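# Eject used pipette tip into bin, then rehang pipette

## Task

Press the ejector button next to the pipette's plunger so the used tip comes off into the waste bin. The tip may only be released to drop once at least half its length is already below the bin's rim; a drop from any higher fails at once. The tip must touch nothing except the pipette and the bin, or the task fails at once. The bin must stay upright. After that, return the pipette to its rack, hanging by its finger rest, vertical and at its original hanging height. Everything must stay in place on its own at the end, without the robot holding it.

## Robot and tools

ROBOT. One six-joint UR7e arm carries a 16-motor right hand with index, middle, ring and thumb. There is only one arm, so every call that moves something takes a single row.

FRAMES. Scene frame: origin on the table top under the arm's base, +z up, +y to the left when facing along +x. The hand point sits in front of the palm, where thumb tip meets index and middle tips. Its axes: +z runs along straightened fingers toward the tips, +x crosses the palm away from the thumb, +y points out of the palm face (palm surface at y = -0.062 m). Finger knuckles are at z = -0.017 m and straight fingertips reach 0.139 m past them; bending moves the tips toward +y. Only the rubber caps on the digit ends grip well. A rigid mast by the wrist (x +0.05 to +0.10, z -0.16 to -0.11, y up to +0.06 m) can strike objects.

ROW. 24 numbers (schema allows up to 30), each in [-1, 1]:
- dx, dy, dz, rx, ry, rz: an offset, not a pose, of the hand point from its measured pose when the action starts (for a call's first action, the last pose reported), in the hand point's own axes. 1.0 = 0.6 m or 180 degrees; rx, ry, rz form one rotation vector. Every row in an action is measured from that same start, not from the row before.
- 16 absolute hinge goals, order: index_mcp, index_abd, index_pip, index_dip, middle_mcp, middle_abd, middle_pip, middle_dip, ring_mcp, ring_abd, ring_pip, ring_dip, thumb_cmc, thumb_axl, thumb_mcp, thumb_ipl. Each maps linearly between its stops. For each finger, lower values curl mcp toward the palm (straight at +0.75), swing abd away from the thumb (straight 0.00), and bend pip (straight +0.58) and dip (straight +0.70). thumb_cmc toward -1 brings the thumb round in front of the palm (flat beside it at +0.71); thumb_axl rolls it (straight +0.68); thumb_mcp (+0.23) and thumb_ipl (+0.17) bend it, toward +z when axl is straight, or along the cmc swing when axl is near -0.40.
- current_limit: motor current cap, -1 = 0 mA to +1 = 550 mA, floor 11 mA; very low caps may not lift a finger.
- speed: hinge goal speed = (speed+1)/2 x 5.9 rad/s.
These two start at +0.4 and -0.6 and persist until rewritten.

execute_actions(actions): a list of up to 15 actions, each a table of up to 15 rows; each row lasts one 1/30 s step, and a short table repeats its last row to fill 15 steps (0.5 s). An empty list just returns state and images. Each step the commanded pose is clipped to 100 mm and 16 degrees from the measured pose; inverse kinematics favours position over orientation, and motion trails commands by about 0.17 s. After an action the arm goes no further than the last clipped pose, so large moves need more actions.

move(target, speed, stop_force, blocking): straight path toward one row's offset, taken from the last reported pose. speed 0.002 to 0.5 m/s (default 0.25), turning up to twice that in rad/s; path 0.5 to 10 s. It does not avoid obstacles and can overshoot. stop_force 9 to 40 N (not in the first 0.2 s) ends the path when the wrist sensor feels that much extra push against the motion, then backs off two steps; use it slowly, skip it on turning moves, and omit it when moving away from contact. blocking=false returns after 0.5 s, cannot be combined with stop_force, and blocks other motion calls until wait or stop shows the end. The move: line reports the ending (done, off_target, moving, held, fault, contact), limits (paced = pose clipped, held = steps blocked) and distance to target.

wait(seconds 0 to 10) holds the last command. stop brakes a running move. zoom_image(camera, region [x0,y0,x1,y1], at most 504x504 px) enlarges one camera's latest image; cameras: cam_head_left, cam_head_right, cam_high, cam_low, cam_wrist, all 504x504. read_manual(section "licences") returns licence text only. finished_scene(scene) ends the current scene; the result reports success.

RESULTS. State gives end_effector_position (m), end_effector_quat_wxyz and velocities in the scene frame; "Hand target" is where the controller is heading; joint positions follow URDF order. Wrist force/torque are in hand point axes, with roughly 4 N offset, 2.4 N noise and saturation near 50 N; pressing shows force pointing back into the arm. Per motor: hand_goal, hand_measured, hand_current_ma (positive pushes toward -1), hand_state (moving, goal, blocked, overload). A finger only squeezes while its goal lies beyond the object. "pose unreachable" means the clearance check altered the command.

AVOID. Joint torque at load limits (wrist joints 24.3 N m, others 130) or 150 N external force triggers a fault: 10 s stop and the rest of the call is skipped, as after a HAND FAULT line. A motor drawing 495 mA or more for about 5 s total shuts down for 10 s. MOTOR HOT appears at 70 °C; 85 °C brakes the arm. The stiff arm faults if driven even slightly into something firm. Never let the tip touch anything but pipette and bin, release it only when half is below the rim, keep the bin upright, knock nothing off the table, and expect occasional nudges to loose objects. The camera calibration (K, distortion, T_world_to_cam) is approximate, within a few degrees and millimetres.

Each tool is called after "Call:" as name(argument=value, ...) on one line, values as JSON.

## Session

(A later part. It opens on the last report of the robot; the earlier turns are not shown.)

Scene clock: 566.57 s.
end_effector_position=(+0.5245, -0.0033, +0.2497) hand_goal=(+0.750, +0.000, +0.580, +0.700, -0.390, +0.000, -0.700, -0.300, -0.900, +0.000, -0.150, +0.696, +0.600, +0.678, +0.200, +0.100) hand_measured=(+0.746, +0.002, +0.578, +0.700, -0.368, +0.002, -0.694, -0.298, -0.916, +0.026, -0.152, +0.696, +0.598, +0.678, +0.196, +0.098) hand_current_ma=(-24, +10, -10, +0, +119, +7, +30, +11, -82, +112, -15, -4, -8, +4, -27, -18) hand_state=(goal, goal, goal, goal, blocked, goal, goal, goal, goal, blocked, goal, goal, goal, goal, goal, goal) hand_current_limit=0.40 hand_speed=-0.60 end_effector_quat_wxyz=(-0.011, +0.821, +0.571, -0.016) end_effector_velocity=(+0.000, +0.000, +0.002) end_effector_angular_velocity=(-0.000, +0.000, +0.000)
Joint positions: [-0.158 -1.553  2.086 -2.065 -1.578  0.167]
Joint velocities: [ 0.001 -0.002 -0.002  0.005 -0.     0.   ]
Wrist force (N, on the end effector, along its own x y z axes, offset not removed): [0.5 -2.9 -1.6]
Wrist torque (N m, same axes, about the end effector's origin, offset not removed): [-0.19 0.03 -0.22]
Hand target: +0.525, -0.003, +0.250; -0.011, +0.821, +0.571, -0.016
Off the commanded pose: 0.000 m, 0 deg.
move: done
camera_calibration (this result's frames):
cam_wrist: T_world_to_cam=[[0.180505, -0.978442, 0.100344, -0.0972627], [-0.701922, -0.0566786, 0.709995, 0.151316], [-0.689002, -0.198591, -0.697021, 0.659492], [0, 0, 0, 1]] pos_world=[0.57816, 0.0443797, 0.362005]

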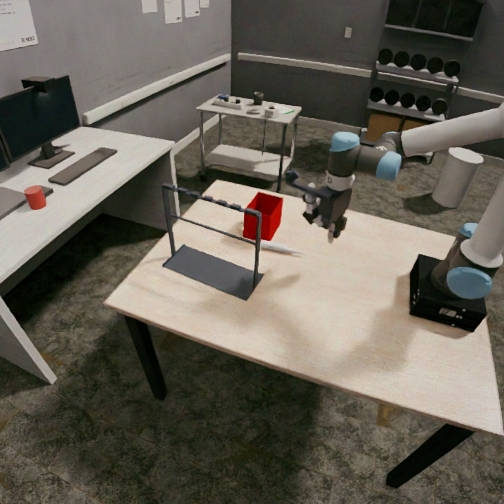

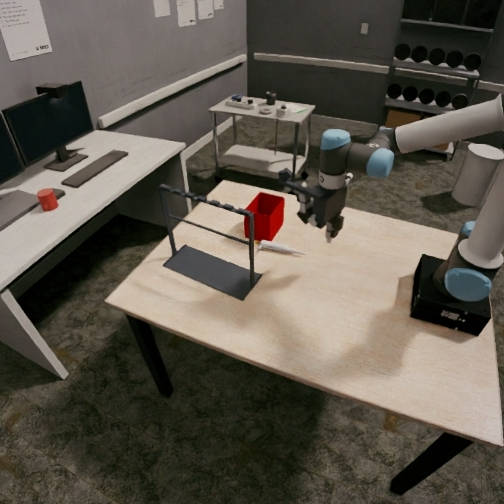

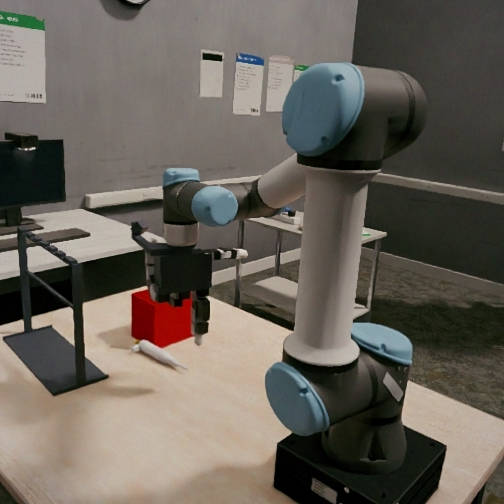

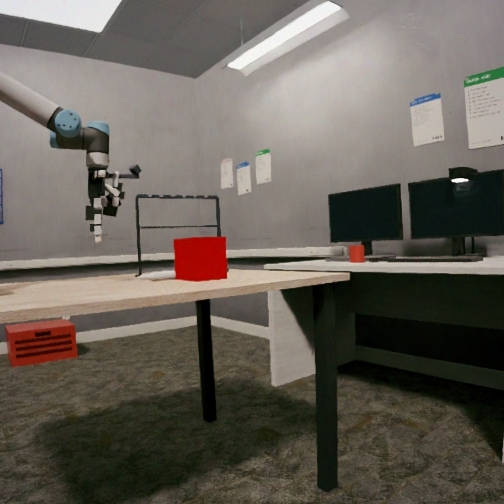

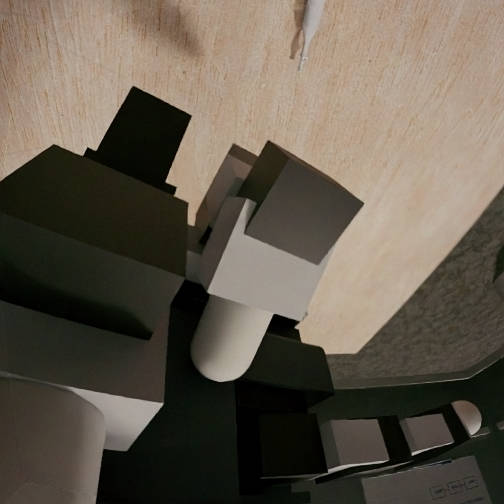

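Call:
move(target=[0,0,0,0,0,-0.113,0.75,0.3,0.58,0.7,0.75,-0.3,0.58,0.7,-0.9,0,-0.15,0.696,0.6,0.678,0.2,0.1,0.4,-0.6], speed=0.1)

Call:
move(target=[-0.028,0.28,0.125,0,0,0,0.75,0.3,0.58,0.7,0.75,-0.3,0.58,0.7,-0.9,0,-0.15,0.696,0.6,0.678,0.2,0.1,0.4,-0.6], speed=0.1)

Call:
zoom_image(camera="cam_high", region=[80,220,280,400])

Call:
zoom_image(camera="cam_head_right", region=[220,160,340,280])

Scene clock: 573.57 s.
end_effector_position=(+0.5245, -0.0033, +0.2497) hand_goal=(+0.750, +0.300, +0.580, +0.700, +0.750, -0.300, +0.580, +0.700, -0.900, +0.000, -0.150, +0.696, +0.600, +0.678, +0.200, +0.100) hand_measured=(+0.746, +0.294, +0.578, +0.700, +0.746, -0.296, +0.576, +0.698, -0.916, +0.026, -0.152, +0.696, +0.598, +0.678, +0.196, +0.098) hand_current_ma=(-24, -30, -10, +0, -21, +19, -17, -14, -82, +112, -15, -4, -8, +4, -27, -18) hand_state=(goal, goal, goal, goal, goal, goal, goal, goal, goal, blocked, goal, goal, goal, goal, goal, goal) hand_current_limit=0.40 hand_speed=-0.60 end_effector_quat_wxyz=(-0.013, +0.708, +0.706, -0.014) end_effector_velocity=(-0.000, +0.000, -0.000) end_effector_angular_velocity=(+0.001, +0.001, +0.010)
Joint positions: [-0.228 -1.591  2.123 -2.064 -1.581 -0.256]
Joint velocities: [-0.002 -0.     0.001  0.001  0.    -0.013]
Wrist force (N, on the end effector, along its own x y z axes, offset not removed): [0.1 -0.4 3.1]
Wrist torque (N m, same axes, about the end effector's origin, offset not removed): [-0.12 -0.11 -0.21]
Hand target: +0.525, -0.003, +0.250; -0.013, +0.707, +0.707, -0.014
Off the commanded pose: 0.000 m, 0 deg.
move: done
camera_calibration (this result's frames):
cam_wrist: T_world_to_cam=[[0.508623, -0.856506, 0.0877543, -0.265874], [-0.636942, -0.30573, 0.707696, 0.116984], [-0.579317, -0.415845, -0.701046, 0.602238], [0, 0, 0, 1]] pos_world=[0.558628, 0.0584801, 0.362739]

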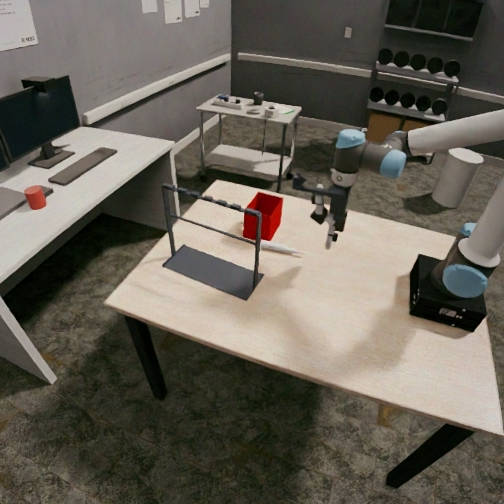

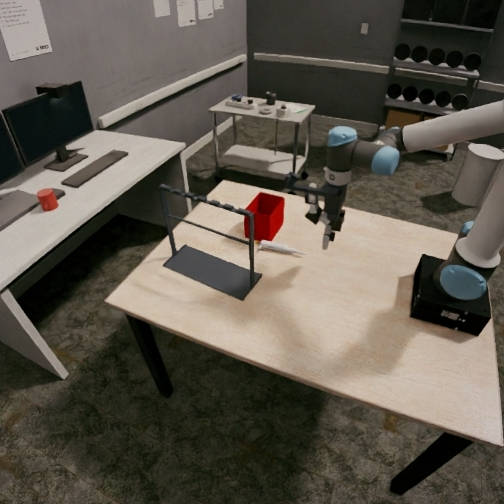

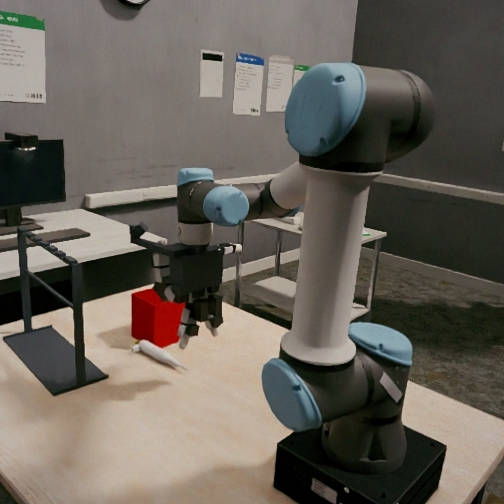

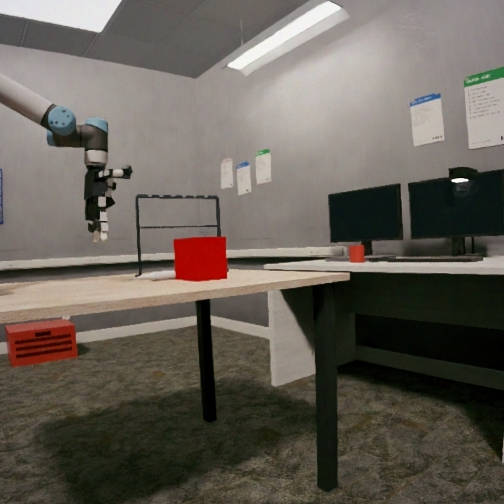

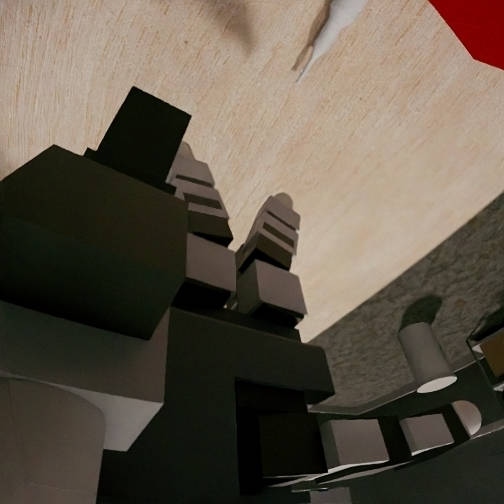

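Scene clock: 575.83 s.
end_effector_position=(+0.6894, -0.0202, +0.1683) hand_goal=(+0.750, +0.300, +0.580, +0.700, +0.750, -0.300, +0.580, +0.700, -0.900, +0.000, -0.150, +0.696, +0.600, +0.678, +0.200, +0.100) hand_measured=(+0.746, +0.294, +0.578, +0.700, +0.746, -0.296, +0.578, +0.698, -0.916, +0.026, -0.152, +0.696, +0.598, +0.678, +0.196, +0.098) hand_current_ma=(-22, -29, -10, +0, -20, +19, -16, -14, -82, +112, -15, -4, -8, +4, -27, -18) hand_state=(goal, goal, goal, goal, goal, goal, goal, goal, goal, blocked, goal, goal, goal, goal, goal, goal) hand_current_limit=0.40 hand_speed=-0.60 end_effector_quat_wxyz=(-0.013, +0.708, +0.706, -0.014) end_effector_velocity=(+0.002, -0.000, +0.000) end_effector_angular_velocity=(-0.000, -0.001, +0.001)
Joint positions: [-0.185 -1.115  1.764 -2.181 -1.579 -0.213]
Joint velocities: [ 0.     0.003 -0.005  0.001 -0.    -0.001]
Wrist force (N, on the end effector, along its own x y z axes, offset not removed): [-2.1 0.4 -0.9]
Wrist torque (N m, same axes, about the end effector's origin, offset not removed): [0.25 0.24 -0.11]
Hand target: +0.690, -0.020, +0.168; -0.013, +0.708, +0.706, -0.014
Off the commanded pose: 0.000 m, 0 deg.
move: done
camera_calibration (this result's frames):
cam_wrist: T_world_to_cam=[[0.508621, -0.856503, 0.087789, -0.357066], [-0.636978, -0.305726, 0.707666, 0.274481], [-0.579279, -0.415853, -0.701072, 0.633668], [0, 0, 0, 1]] pos_world=[0.72352, 0.0416003, 0.281353]

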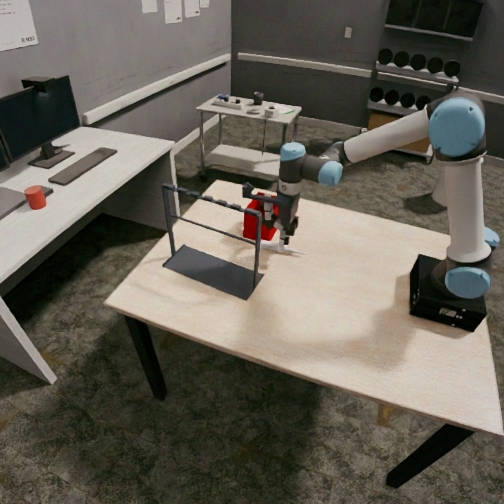

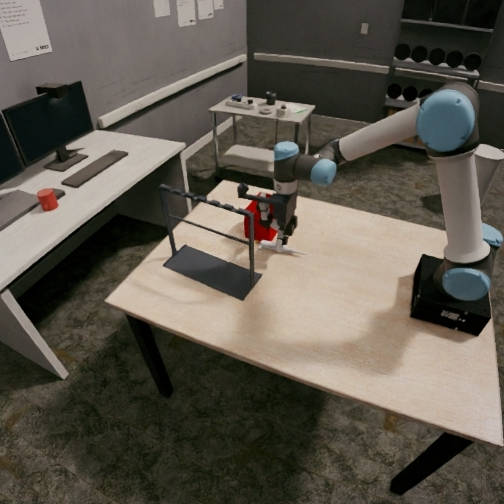

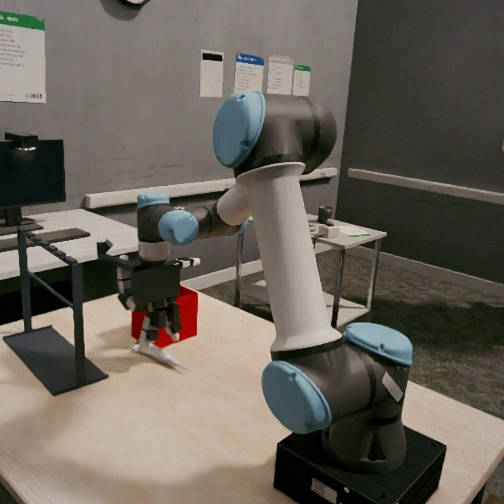

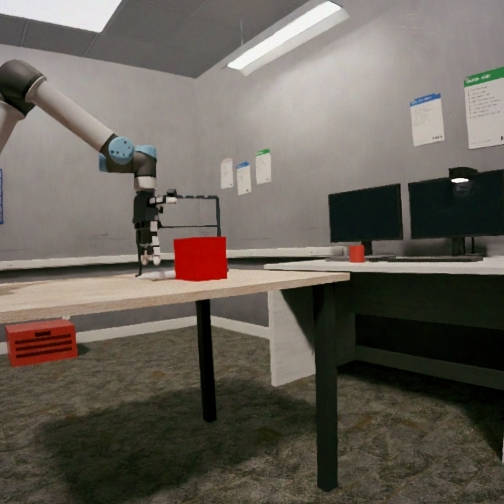

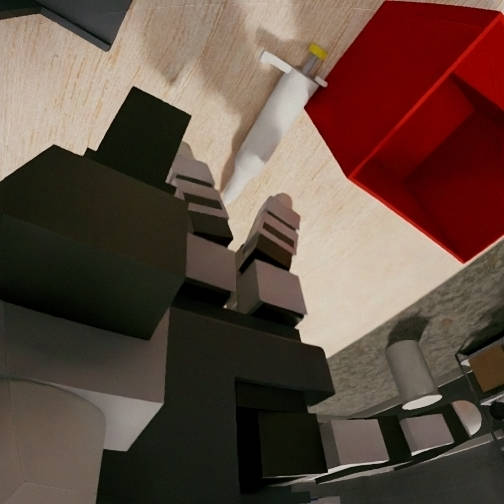

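Region (80, 220, 280, 400) of cam_high's 504x504 image, scaled by 2.520, with more detail than that image has; it fills the top 454 rows of this view, and the rest is white.

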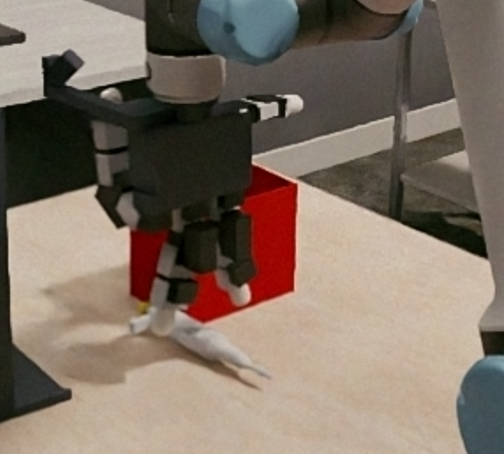

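Region (220, 160, 340, 280) of cam_head_right's 504x504 image, scaled by 4.200, with more detail than that image has.

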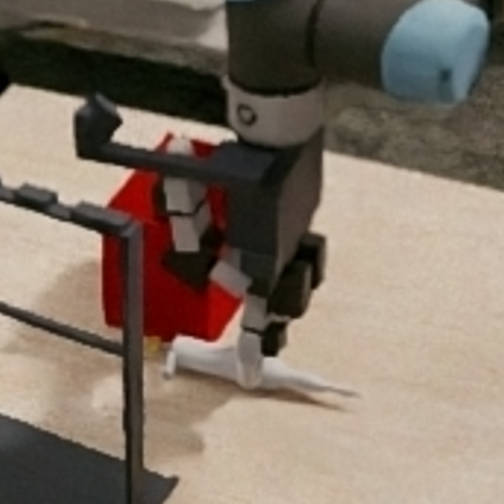

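Call:
move(target=[0,0,0.062,0,0,0,0.75,0.3,0.58,0.7,0.75,-0.3,0.58,0.7,-0.9,0,-0.15,0.696,0.6,0.678,0.2,0.1,0.4,-0.6], speed=0.04)

Call:
move(target=[0,0,0,0,0,0,0.75,-0.15,0.58,0.7,0.75,0.15,0.58,0.7,-0.9,0,-0.15,0.696,0.6,0.678,0.2,0.1,0.4,-0.7], speed=0.04)

Call:
move(target=[0,-0.267,0.01,0,0,0,0.75,-0.15,0.58,0.7,0.75,0.15,0.58,0.7,-0.9,0,-0.15,0.696,0.6,0.678,0.2,0.1,0.4,-0.7], speed=0.04)

Call:
zoom_image(camera="cam_high", region=[100,250,300,430])

Scene clock: 579.87 s.
end_effector_position=(+0.6880, -0.0203, +0.1312) hand_goal=(+0.750, +0.300, +0.580, +0.700, +0.750, -0.300, +0.580, +0.700, -0.900, +0.000, -0.150, +0.696, +0.600, +0.678, +0.200, +0.100) hand_measured=(+0.746, +0.294, +0.578, +0.700, +0.746, -0.296, +0.578, +0.698, -0.916, +0.026, -0.152, +0.696, +0.598, +0.678, +0.196, +0.098) hand_current_ma=(-22, -29, -10, +0, -20, +19, -16, -14, -82, +112, -15, -4, -8, +4, -27, -18) hand_state=(goal, goal, goal, goal, goal, goal, goal, goal, goal, blocked, goal, goal, goal, goal, goal, goal) hand_current_limit=0.40 hand_speed=-0.60 end_effector_quat_wxyz=(-0.013, +0.708, +0.706, -0.014) end_effector_velocity=(-0.000, -0.000, -0.001) end_effector_angular_velocity=(+0.000, -0.000, -0.001)
Joint positions: [-0.185 -1.061  1.797 -2.269 -1.579 -0.213]
Joint velocities: [-0.001  0.001  0.002 -0.004  0.     0.001]
Wrist force (N, on the end effector, along its own x y z axes, offset not removed): [1.6 -1.8 -4.5]
Wrist torque (N m, same axes, about the end effector's origin, offset not removed): [0.42 -0.26 -0.07]
Hand target: +0.688, -0.020, +0.131; -0.013, +0.708, +0.706, -0.014
Off the commanded pose: 0.000 m, 0 deg.
move: done
camera_calibration (this result's frames):
cam_wrist: T_world_to_cam=[[0.508622, -0.856502, 0.0877936, -0.353127], [-0.63697, -0.305717, 0.707677, 0.299811], [-0.579287, -0.415862, -0.70106, 0.606865], [0, 0, 0, 1]] pos_world=[0.722127, 0.0415757, 0.244282]

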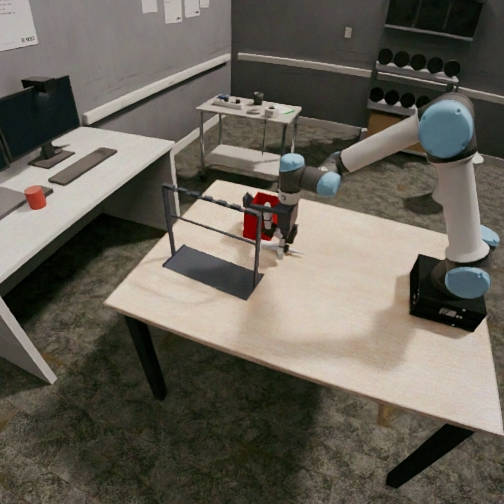

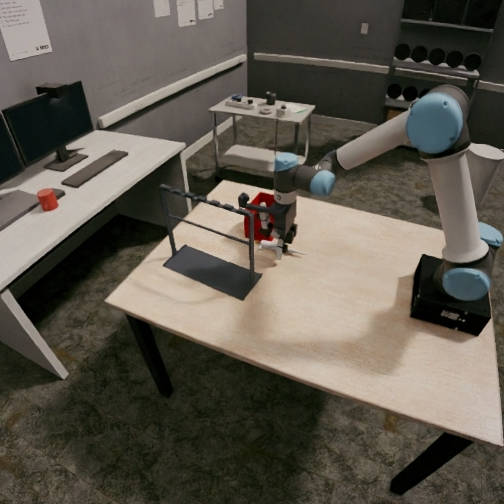

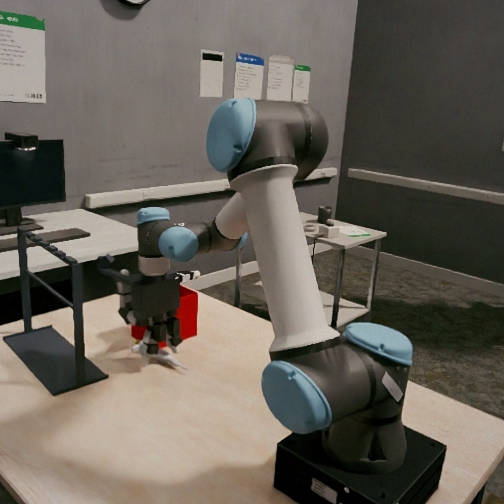

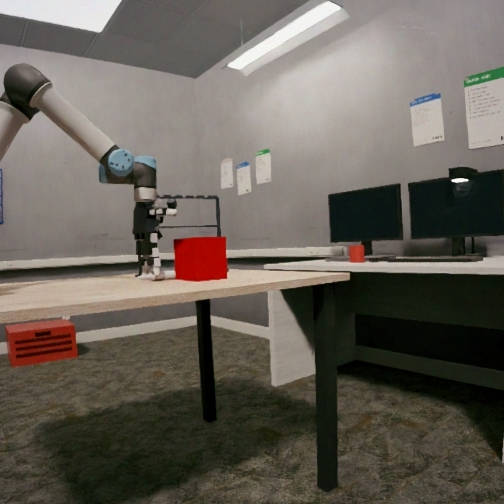

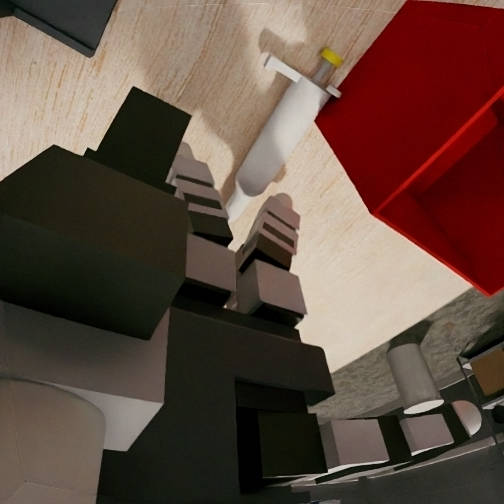

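Scene clock: 580.47 s.
end_effector_position=(+0.6880, -0.0203, +0.1312) hand_goal=(+0.750, -0.150, +0.580, +0.700, +0.750, +0.150, +0.580, +0.700, -0.900, +0.000, -0.150, +0.696, +0.600, +0.678, +0.200, +0.100) hand_measured=(+0.746, +0.012, +0.578, +0.700, +0.746, -0.006, +0.578, +0.698, -0.916, +0.026, -0.152, +0.696, +0.598, +0.678, +0.196, +0.098) hand_current_ma=(-18, +385, -10, +0, -20, -385, -16, -14, -82, +112, -15, -4, -8, +4, -27, -18) hand_state=(goal, blocked, goal, goal, goal, blocked, goal, goal, goal, blocked, goal, goal, goal, goal, goal, goal) hand_current_limit=0.40 hand_speed=-0.70 end_effector_quat_wxyz=(-0.013, +0.708, +0.706, -0.014) end_effector_velocity=(-0.000, -0.000, -0.000) end_effector_angular_velocity=(+0.000, +0.000, -0.001)
Joint positions: [-0.185 -1.061  1.798 -2.269 -1.579 -0.213]
Joint velocities: [-0.    -0.     0.001 -0.     0.     0.   ]
Wrist force (N, on the end effector, along its own x y z axes, offset not removed): [1.5 1.7 -0.6]
Wrist torque (N m, same axes, about the end effector's origin, offset not removed): [0.39 -0.32 0.02]
Hand target: +0.688, -0.020, +0.131; -0.013, +0.708, +0.706, -0.014
Off the commanded pose: 0.000 m, 0 deg.
move: done
camera_calibration (this result's frames):
cam_wrist: T_world_to_cam=[[0.50862, -0.856503, 0.0877972, -0.353123], [-0.636974, -0.305715, 0.707674, 0.299844], [-0.579284, -0.415861, -0.701063, 0.606832], [0, 0, 0, 1]] pos_world=[0.722126, 0.0415736, 0.244239]

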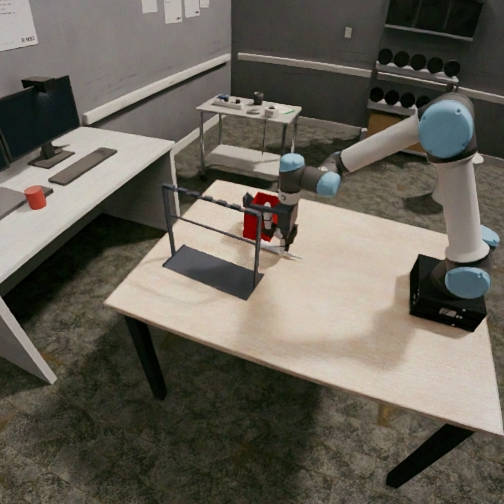

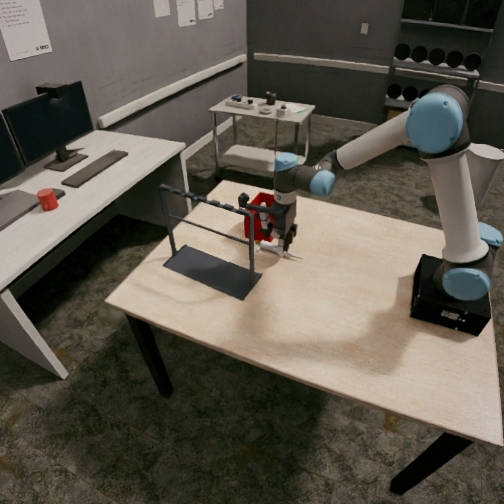

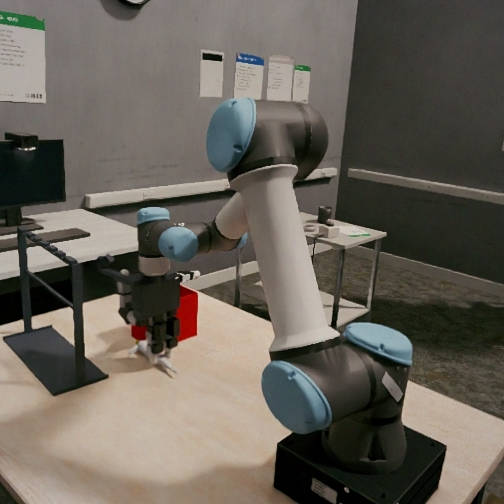

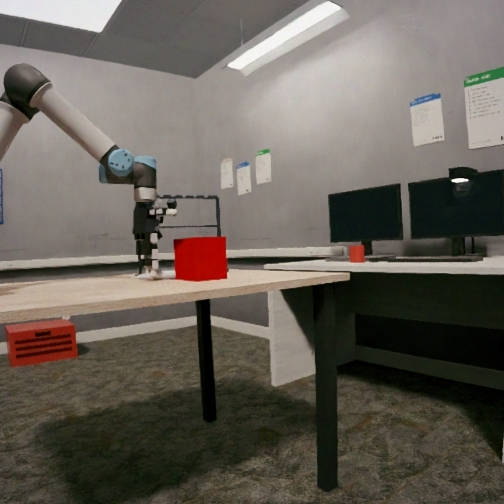

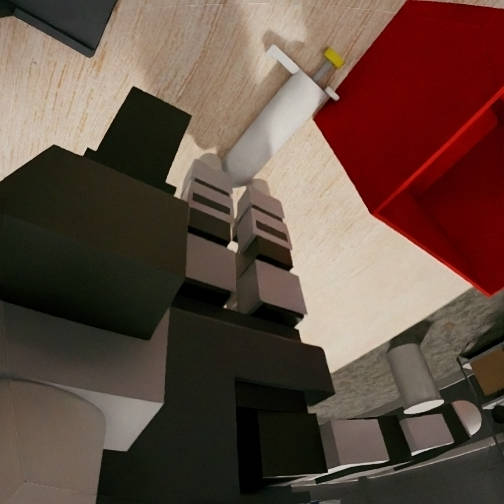

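Scene clock: 584.80 s.
end_effector_position=(+0.5279, -0.0202, +0.1313) hand_goal=(+0.750, -0.150, +0.580, +0.700, +0.750, +0.150, +0.580, +0.700, -0.900, +0.000, -0.150, +0.696, +0.600, +0.678, +0.200, +0.100) hand_measured=(+0.746, +0.012, +0.578, +0.700, +0.746, -0.006, +0.578, +0.698, -0.916, +0.026, -0.152, +0.696, +0.598, +0.678, +0.196, +0.098) hand_current_ma=(-18, +385, -10, +0, -23, -385, -16, -14, -82, +112, -15, -4, -8, +4, -27, -18) hand_state=(goal, blocked, goal, goal, goal, blocked, goal, goal, goal, blocked, goal, goal, goal, goal, goal, goal) hand_current_limit=0.40 hand_speed=-0.70 end_effector_quat_wxyz=(-0.013, +0.708, +0.706, -0.014) end_effector_velocity=(-0.001, +0.001, +0.000) end_effector_angular_velocity=(-0.000, -0.001, +0.001)
Joint positions: [-0.263 -1.359  2.261 -2.435 -1.582 -0.292]
Joint velocities: [ 0.    -0.004  0.004 -0.001 -0.    -0.001]
Wrist force (N, on the end effector, along its own x y z axes, offset not removed): [1.5 -0.6 0.5]
Wrist torque (N m, same axes, about the end effector's origin, offset not removed): [0.09 -0.33 0.11]
Hand target: +0.528, -0.020, +0.131; -0.013, +0.708, +0.706, -0.014
Off the commanded pose: 0.000 m, 0 deg.
move: done
camera_calibration (this result's frames):
cam_wrist: T_world_to_cam=[[0.508616, -0.85651, 0.0877474, -0.27166], [-0.636973, -0.305752, 0.707659, 0.197779], [-0.579289, -0.41582, -0.701084, 0.514172], [0, 0, 0, 1]] pos_world=[0.562004, 0.0415944, 0.244355]

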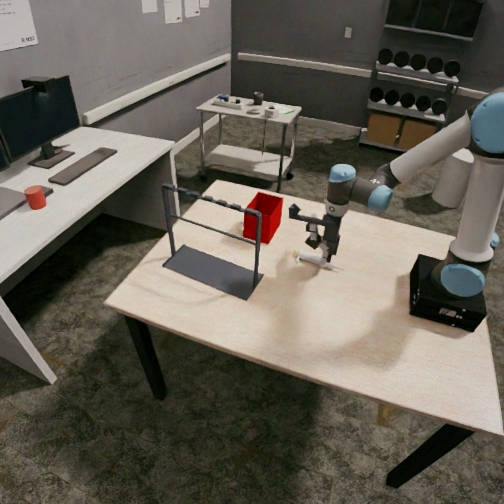

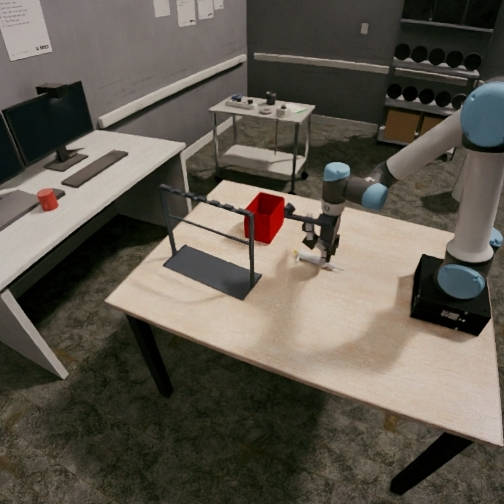

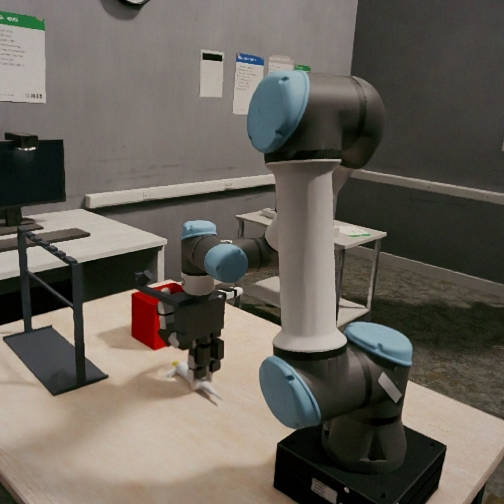

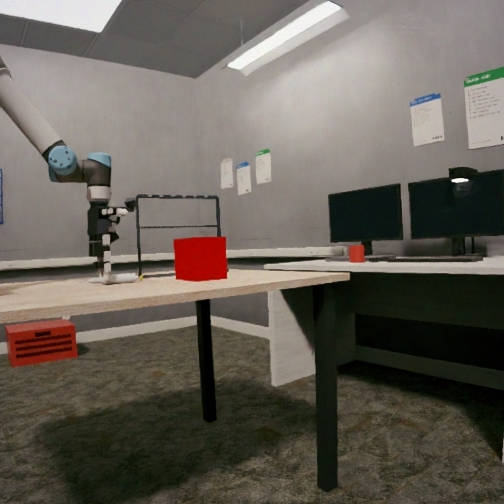

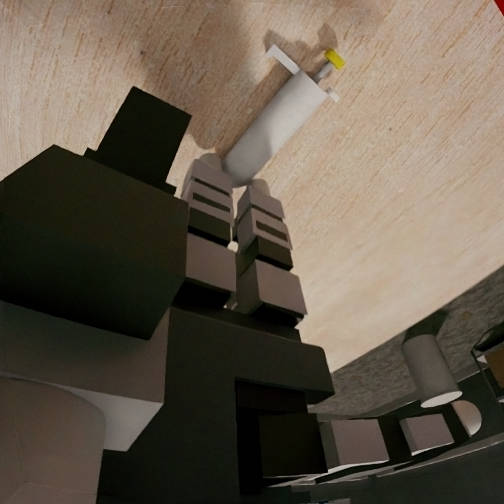

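Region (100, 250, 300, 430) of cam_high's 504x504 image, scaled by 2.520, with more detail than that image has; it fills the top 454 rows of this view, and the rest is white.

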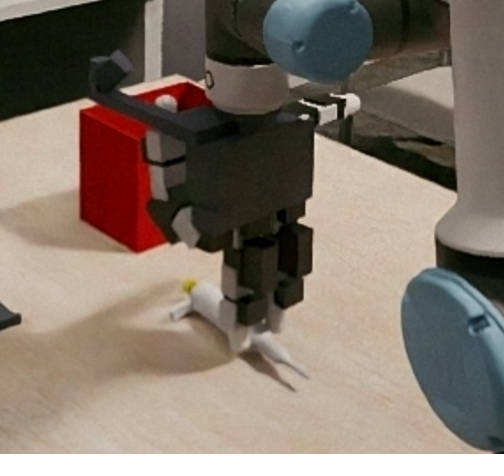

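Call:
move(target=[0,0,0,0,0,0,0.75,0.1,0.58,0.7,0.75,-0.1,0.58,0.7,-0.9,0,-0.15,0.696,0.6,0.678,0.2,0.1,0.4,-0.7], speed=0.04)

Call:
move(target=[0,0.065,-0.002,0,0,0,0.75,0.1,0.58,0.7,0.75,-0.1,0.58,0.7,-0.9,0,-0.15,0.696,0.6,0.678,0.2,0.1,0.4,-0.7], speed=0.03)

Call:
zoom_image(camera="cam_high", region=[100,250,300,430])

Call:
move(target=[0,0,0,0,0,0,0.75,-0.15,0.58,0.7,0.75,0.15,0.58,0.7,-0.9,0,-0.15,0.696,0.6,0.678,0.2,0.1,0.4,-0.7], speed=0.04)

Call:
zoom_image(camera="cam_high", region=[100,250,300,430])

Call:
zoom_image(camera="cam_low", region=[60,220,180,300])

Scene clock: 611.70 s.
end_effector_position=(+0.5279, -0.0202, +0.1313) hand_goal=(+0.750, +0.100, +0.580, +0.700, +0.750, -0.100, +0.580, +0.700, -0.900, +0.000, -0.150, +0.696, +0.600, +0.678, +0.200, +0.100) hand_measured=(+0.746, +0.098, +0.578, +0.700, +0.746, -0.096, +0.578, +0.698, -0.916, +0.026, -0.152, +0.696, +0.598, +0.678, +0.196, +0.098) hand_current_ma=(-17, -13, -10, +0, -22, +18, -15, -14, -82, +112, -15, -4, -8, +4, -27, -18) hand_state=(goal, goal, goal, goal, goal, goal, goal, goal, goal, blocked, goal, goal, goal, goal, goal, goal) hand_current_limit=0.40 hand_speed=-0.70 end_effector_quat_wxyz=(-0.013, +0.708, +0.706, -0.014) end_effector_velocity=(+0.000, +0.001, +0.000) end_effector_angular_velocity=(-0.000, +0.000, +0.001)
Joint positions: [-0.263 -1.359  2.261 -2.435 -1.582 -0.292]
Joint velocities: [ 0.001 -0.    -0.     0.001 -0.    -0.   ]
Wrist force (N, on the end effector, along its own x y z axes, offset not removed): [1.8 -0.4 0.9]
Wrist torque (N m, same axes, about the end effector's origin, offset not removed): [-0.08 -0.20 -0.06]
Hand target: +0.528, -0.020, +0.131; -0.013, +0.708, +0.706, -0.014
Off the commanded pose: 0.000 m, 0 deg.
move: done
camera_calibration (this result's frames):
cam_wrist: T_world_to_cam=[[0.508652, -0.856483, 0.0878012, -0.271701], [-0.63701, -0.30577, 0.707617, 0.197788], [-0.579216, -0.415861, -0.701119, 0.514137], [0, 0, 0, 1]] pos_world=[0.56199, 0.0415801, 0.244369]

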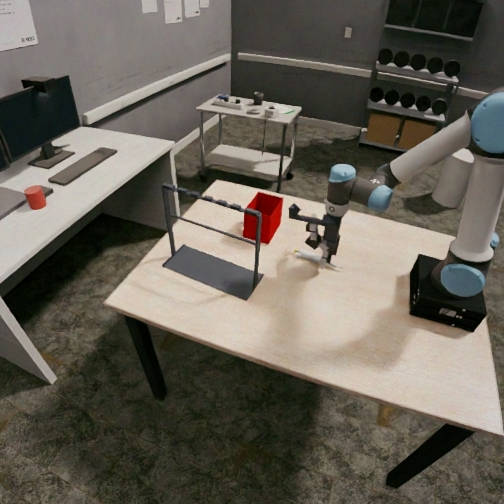

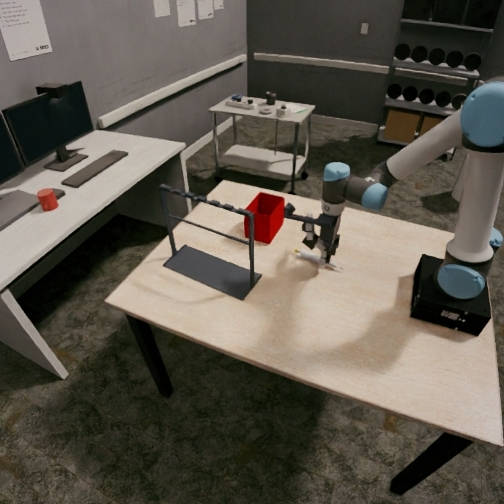

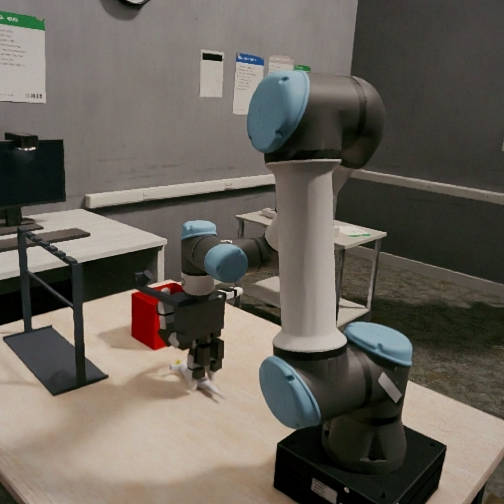

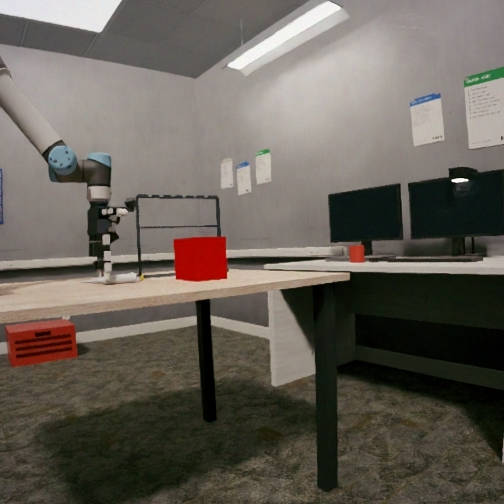

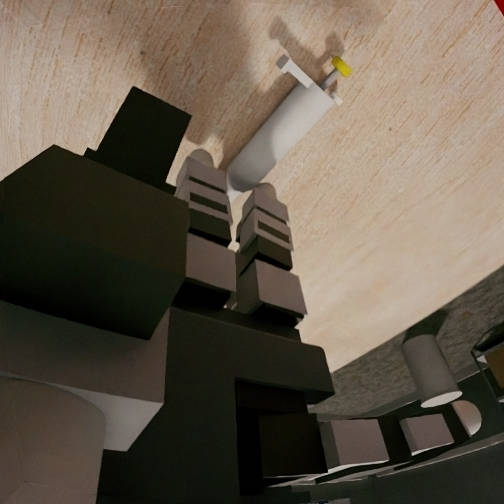

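Scene clock: 613.30 s.
end_effector_position=(+0.5667, -0.0202, +0.1310) hand_goal=(+0.750, +0.100, +0.580, +0.700, +0.750, -0.100, +0.580, +0.700, -0.900, +0.000, -0.150, +0.696, +0.600, +0.678, +0.200, +0.100) hand_measured=(+0.746, +0.098, +0.578, +0.700, +0.746, -0.096, +0.578, +0.698, -0.916, +0.026, -0.152, +0.696, +0.598, +0.678, +0.196, +0.098) hand_current_ma=(-17, -13, -10, +0, -22, +18, -15, -14, -82, +112, -15, -4, -8, +4, -27, -18) hand_state=(goal, goal, goal, goal, goal, goal, goal, goal, goal, blocked, goal, goal, goal, goal, goal, goal) hand_current_limit=0.40 hand_speed=-0.70 end_effector_quat_wxyz=(-0.013, +0.708, +0.706, -0.014) end_effector_velocity=(+0.002, +0.000, +0.000) end_effector_angular_velocity=(-0.000, -0.000, +0.001)
Joint positions: [-0.239 -1.283  2.155 -2.404 -1.581 -0.268]
Joint velocities: [ 0.002  0.003 -0.005  0.001 -0.     0.001]
Wrist force (N, on the end effector, along its own x y z axes, offset not removed): [-1.4 1.5 -1.2]
Wrist torque (N m, same axes, about the end effector's origin, offset not removed): [0.36 0.13 -0.07]
Hand target: +0.567, -0.020, +0.131; -0.013, +0.708, +0.706, -0.014
Off the commanded pose: 0.000 m, 0 deg.
move: done
camera_calibration (this result's frames):
cam_wrist: T_world_to_cam=[[0.508655, -0.85648, 0.0878193, -0.291446], [-0.637015, -0.305761, 0.707617, 0.222747], [-0.579208, -0.415875, -0.701118, 0.536436], [0, 0, 0, 1]] pos_world=[0.600846, 0.0415801, 0.24408]

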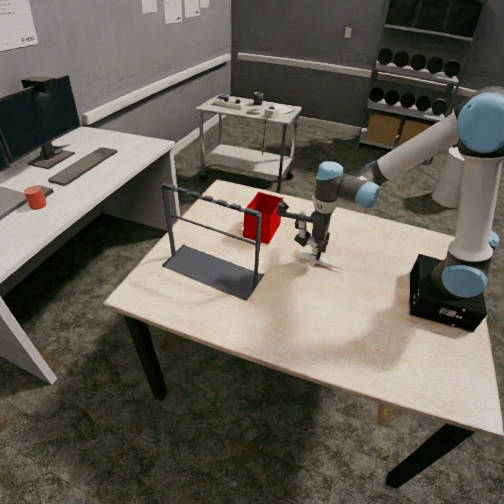

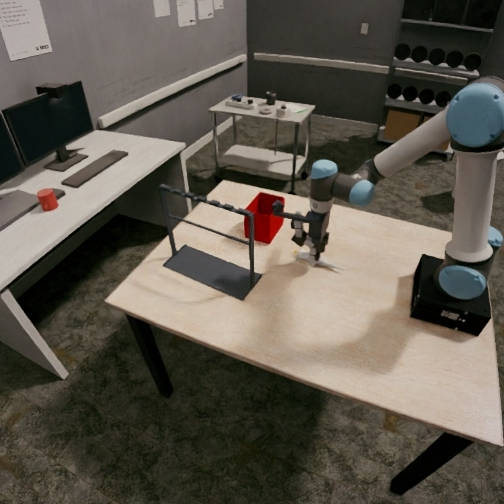

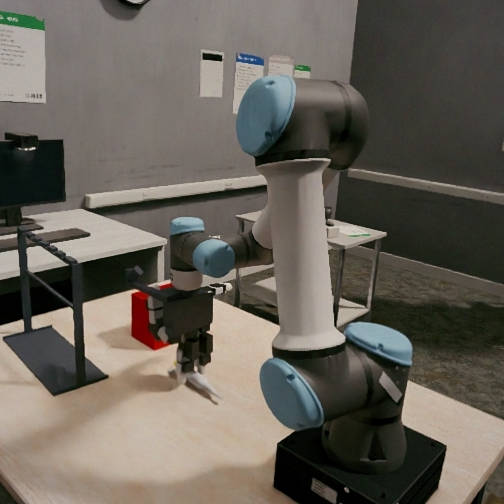

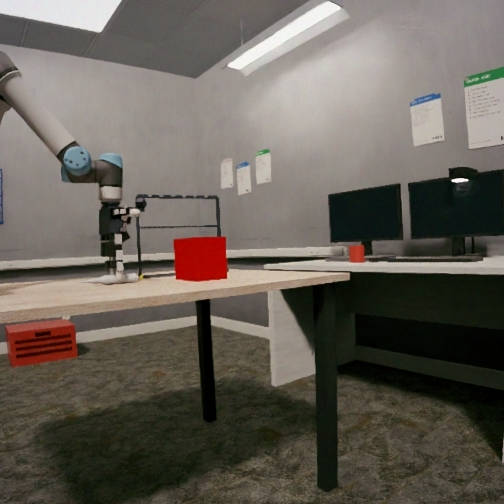

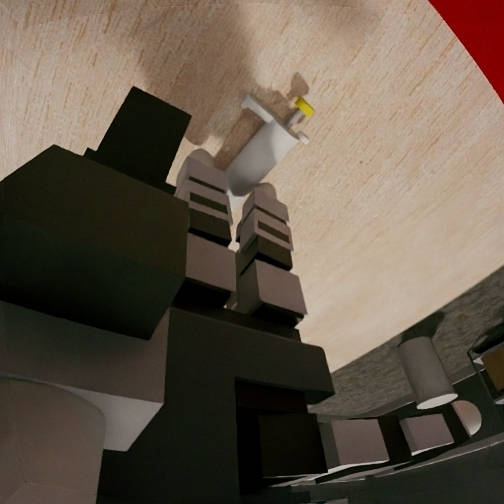

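Region (100, 250, 300, 430) of cam_high's 504x504 image, scaled by 2.520, with more detail than that image has; it fills the top 454 rows of this view, and the rest is white.

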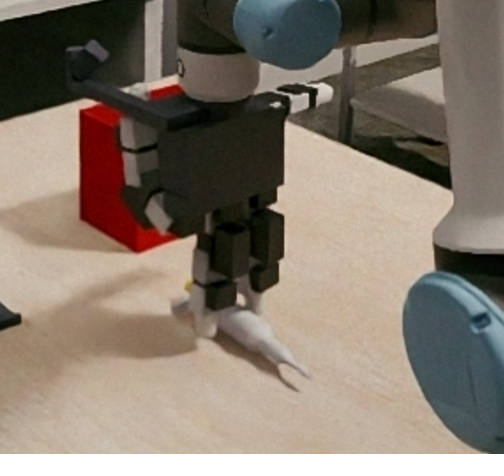

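Scene clock: 613.80 s.
end_effector_position=(+0.5668, -0.0202, +0.1310) hand_goal=(+0.750, -0.150, +0.580, +0.700, +0.750, +0.150, +0.580, +0.700, -0.900, +0.000, -0.150, +0.696, +0.600, +0.678, +0.200, +0.100) hand_measured=(+0.746, +0.020, +0.578, +0.700, +0.746, -0.008, +0.578, +0.698, -0.916, +0.026, -0.152, +0.696, +0.598, +0.678, +0.196, +0.098) hand_current_ma=(-17, +385, -10, +0, -22, -385, -15, -14, -82, +112, -15, -4, -8, +4, -27, -18) hand_state=(goal, blocked, goal, goal, goal, blocked, goal, goal, goal, blocked, goal, goal, goal, goal, goal, goal) hand_current_limit=0.40 hand_speed=-0.70 end_effector_quat_wxyz=(-0.013, +0.708, +0.706, -0.014) end_effector_velocity=(-0.000, -0.000, +0.000) end_effector_angular_velocity=(+0.000, +0.000, -0.000)
Joint positions: [-0.239 -1.283  2.155 -2.404 -1.581 -0.268]
Joint velocities: [-0. -0.  0.  0.  0. -0.]
Wrist force (N, on the end effector, along its own x y z axes, offset not removed): [1.5 4.1 2.4]
Wrist torque (N m, same axes, about the end effector's origin, offset not removed): [0.46 -0.54 0.49]
Hand target: +0.567, -0.020, +0.131; -0.013, +0.708, +0.706, -0.014
Off the commanded pose: 0.000 m, 0 deg.
move: done
camera_calibration (this result's frames):
cam_wrist: T_world_to_cam=[[0.50865, -0.856483, 0.087816, -0.29147], [-0.637025, -0.305766, 0.707606, 0.222787], [-0.579202, -0.415865, -0.701129, 0.536469], [0, 0, 0, 1]] pos_world=[0.6009, 0.0415796, 0.244084]

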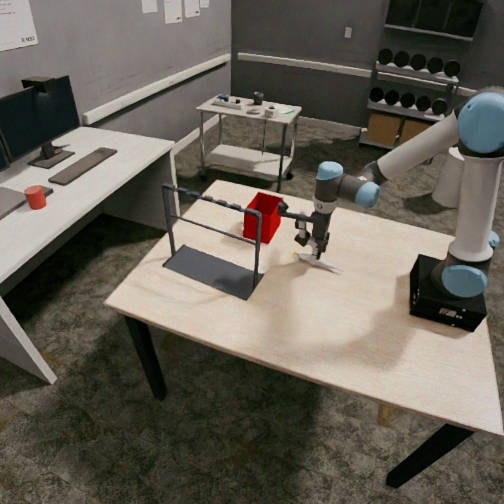

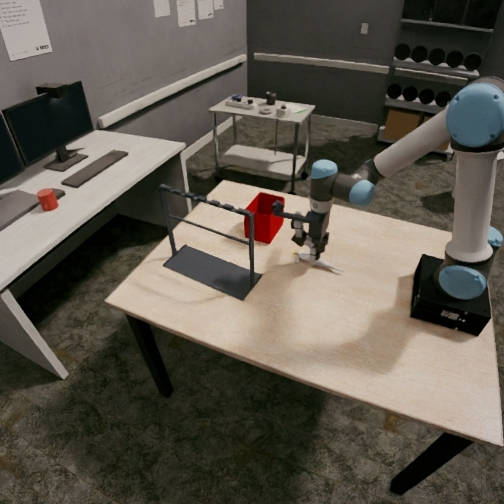

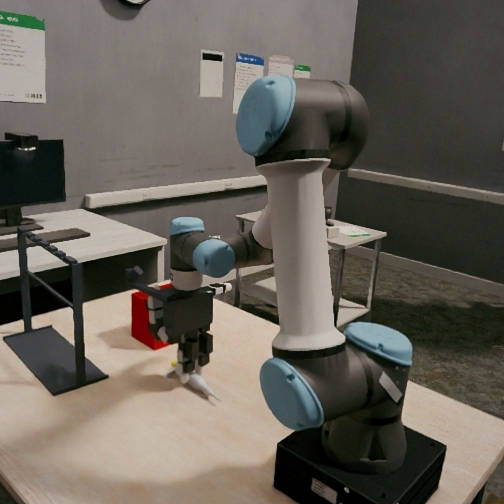

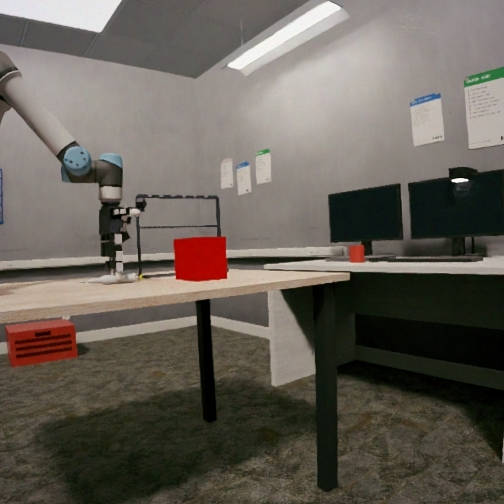

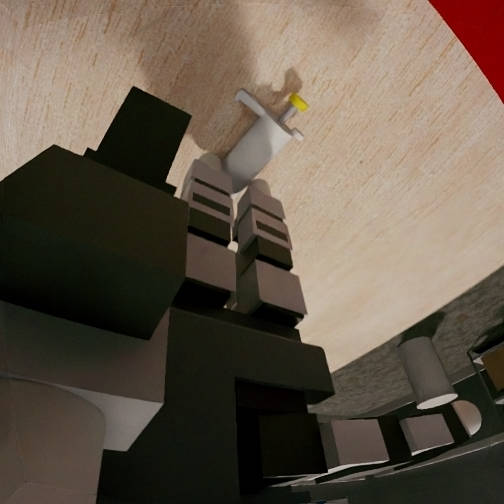

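Region (100, 250, 300, 430) of cam_high's 504x504 image, scaled by 2.520, with more detail than that image has; it fills the top 454 rows of this view, and the rest is white.

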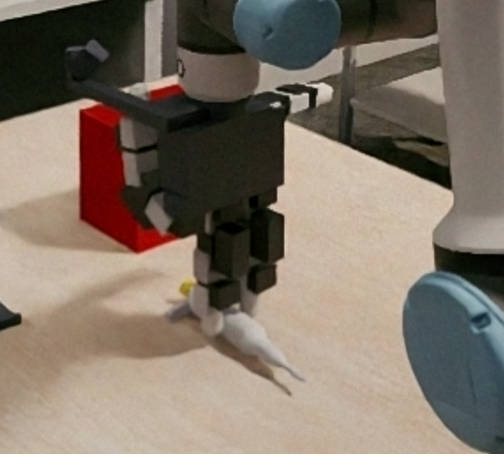

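Region (60, 220, 180, 300) of cam_low's 504x504 image, scaled by 4.200, with more detail than that image has.

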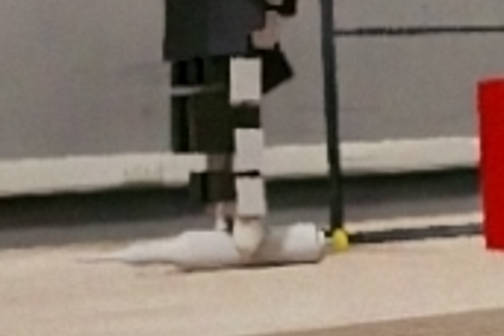

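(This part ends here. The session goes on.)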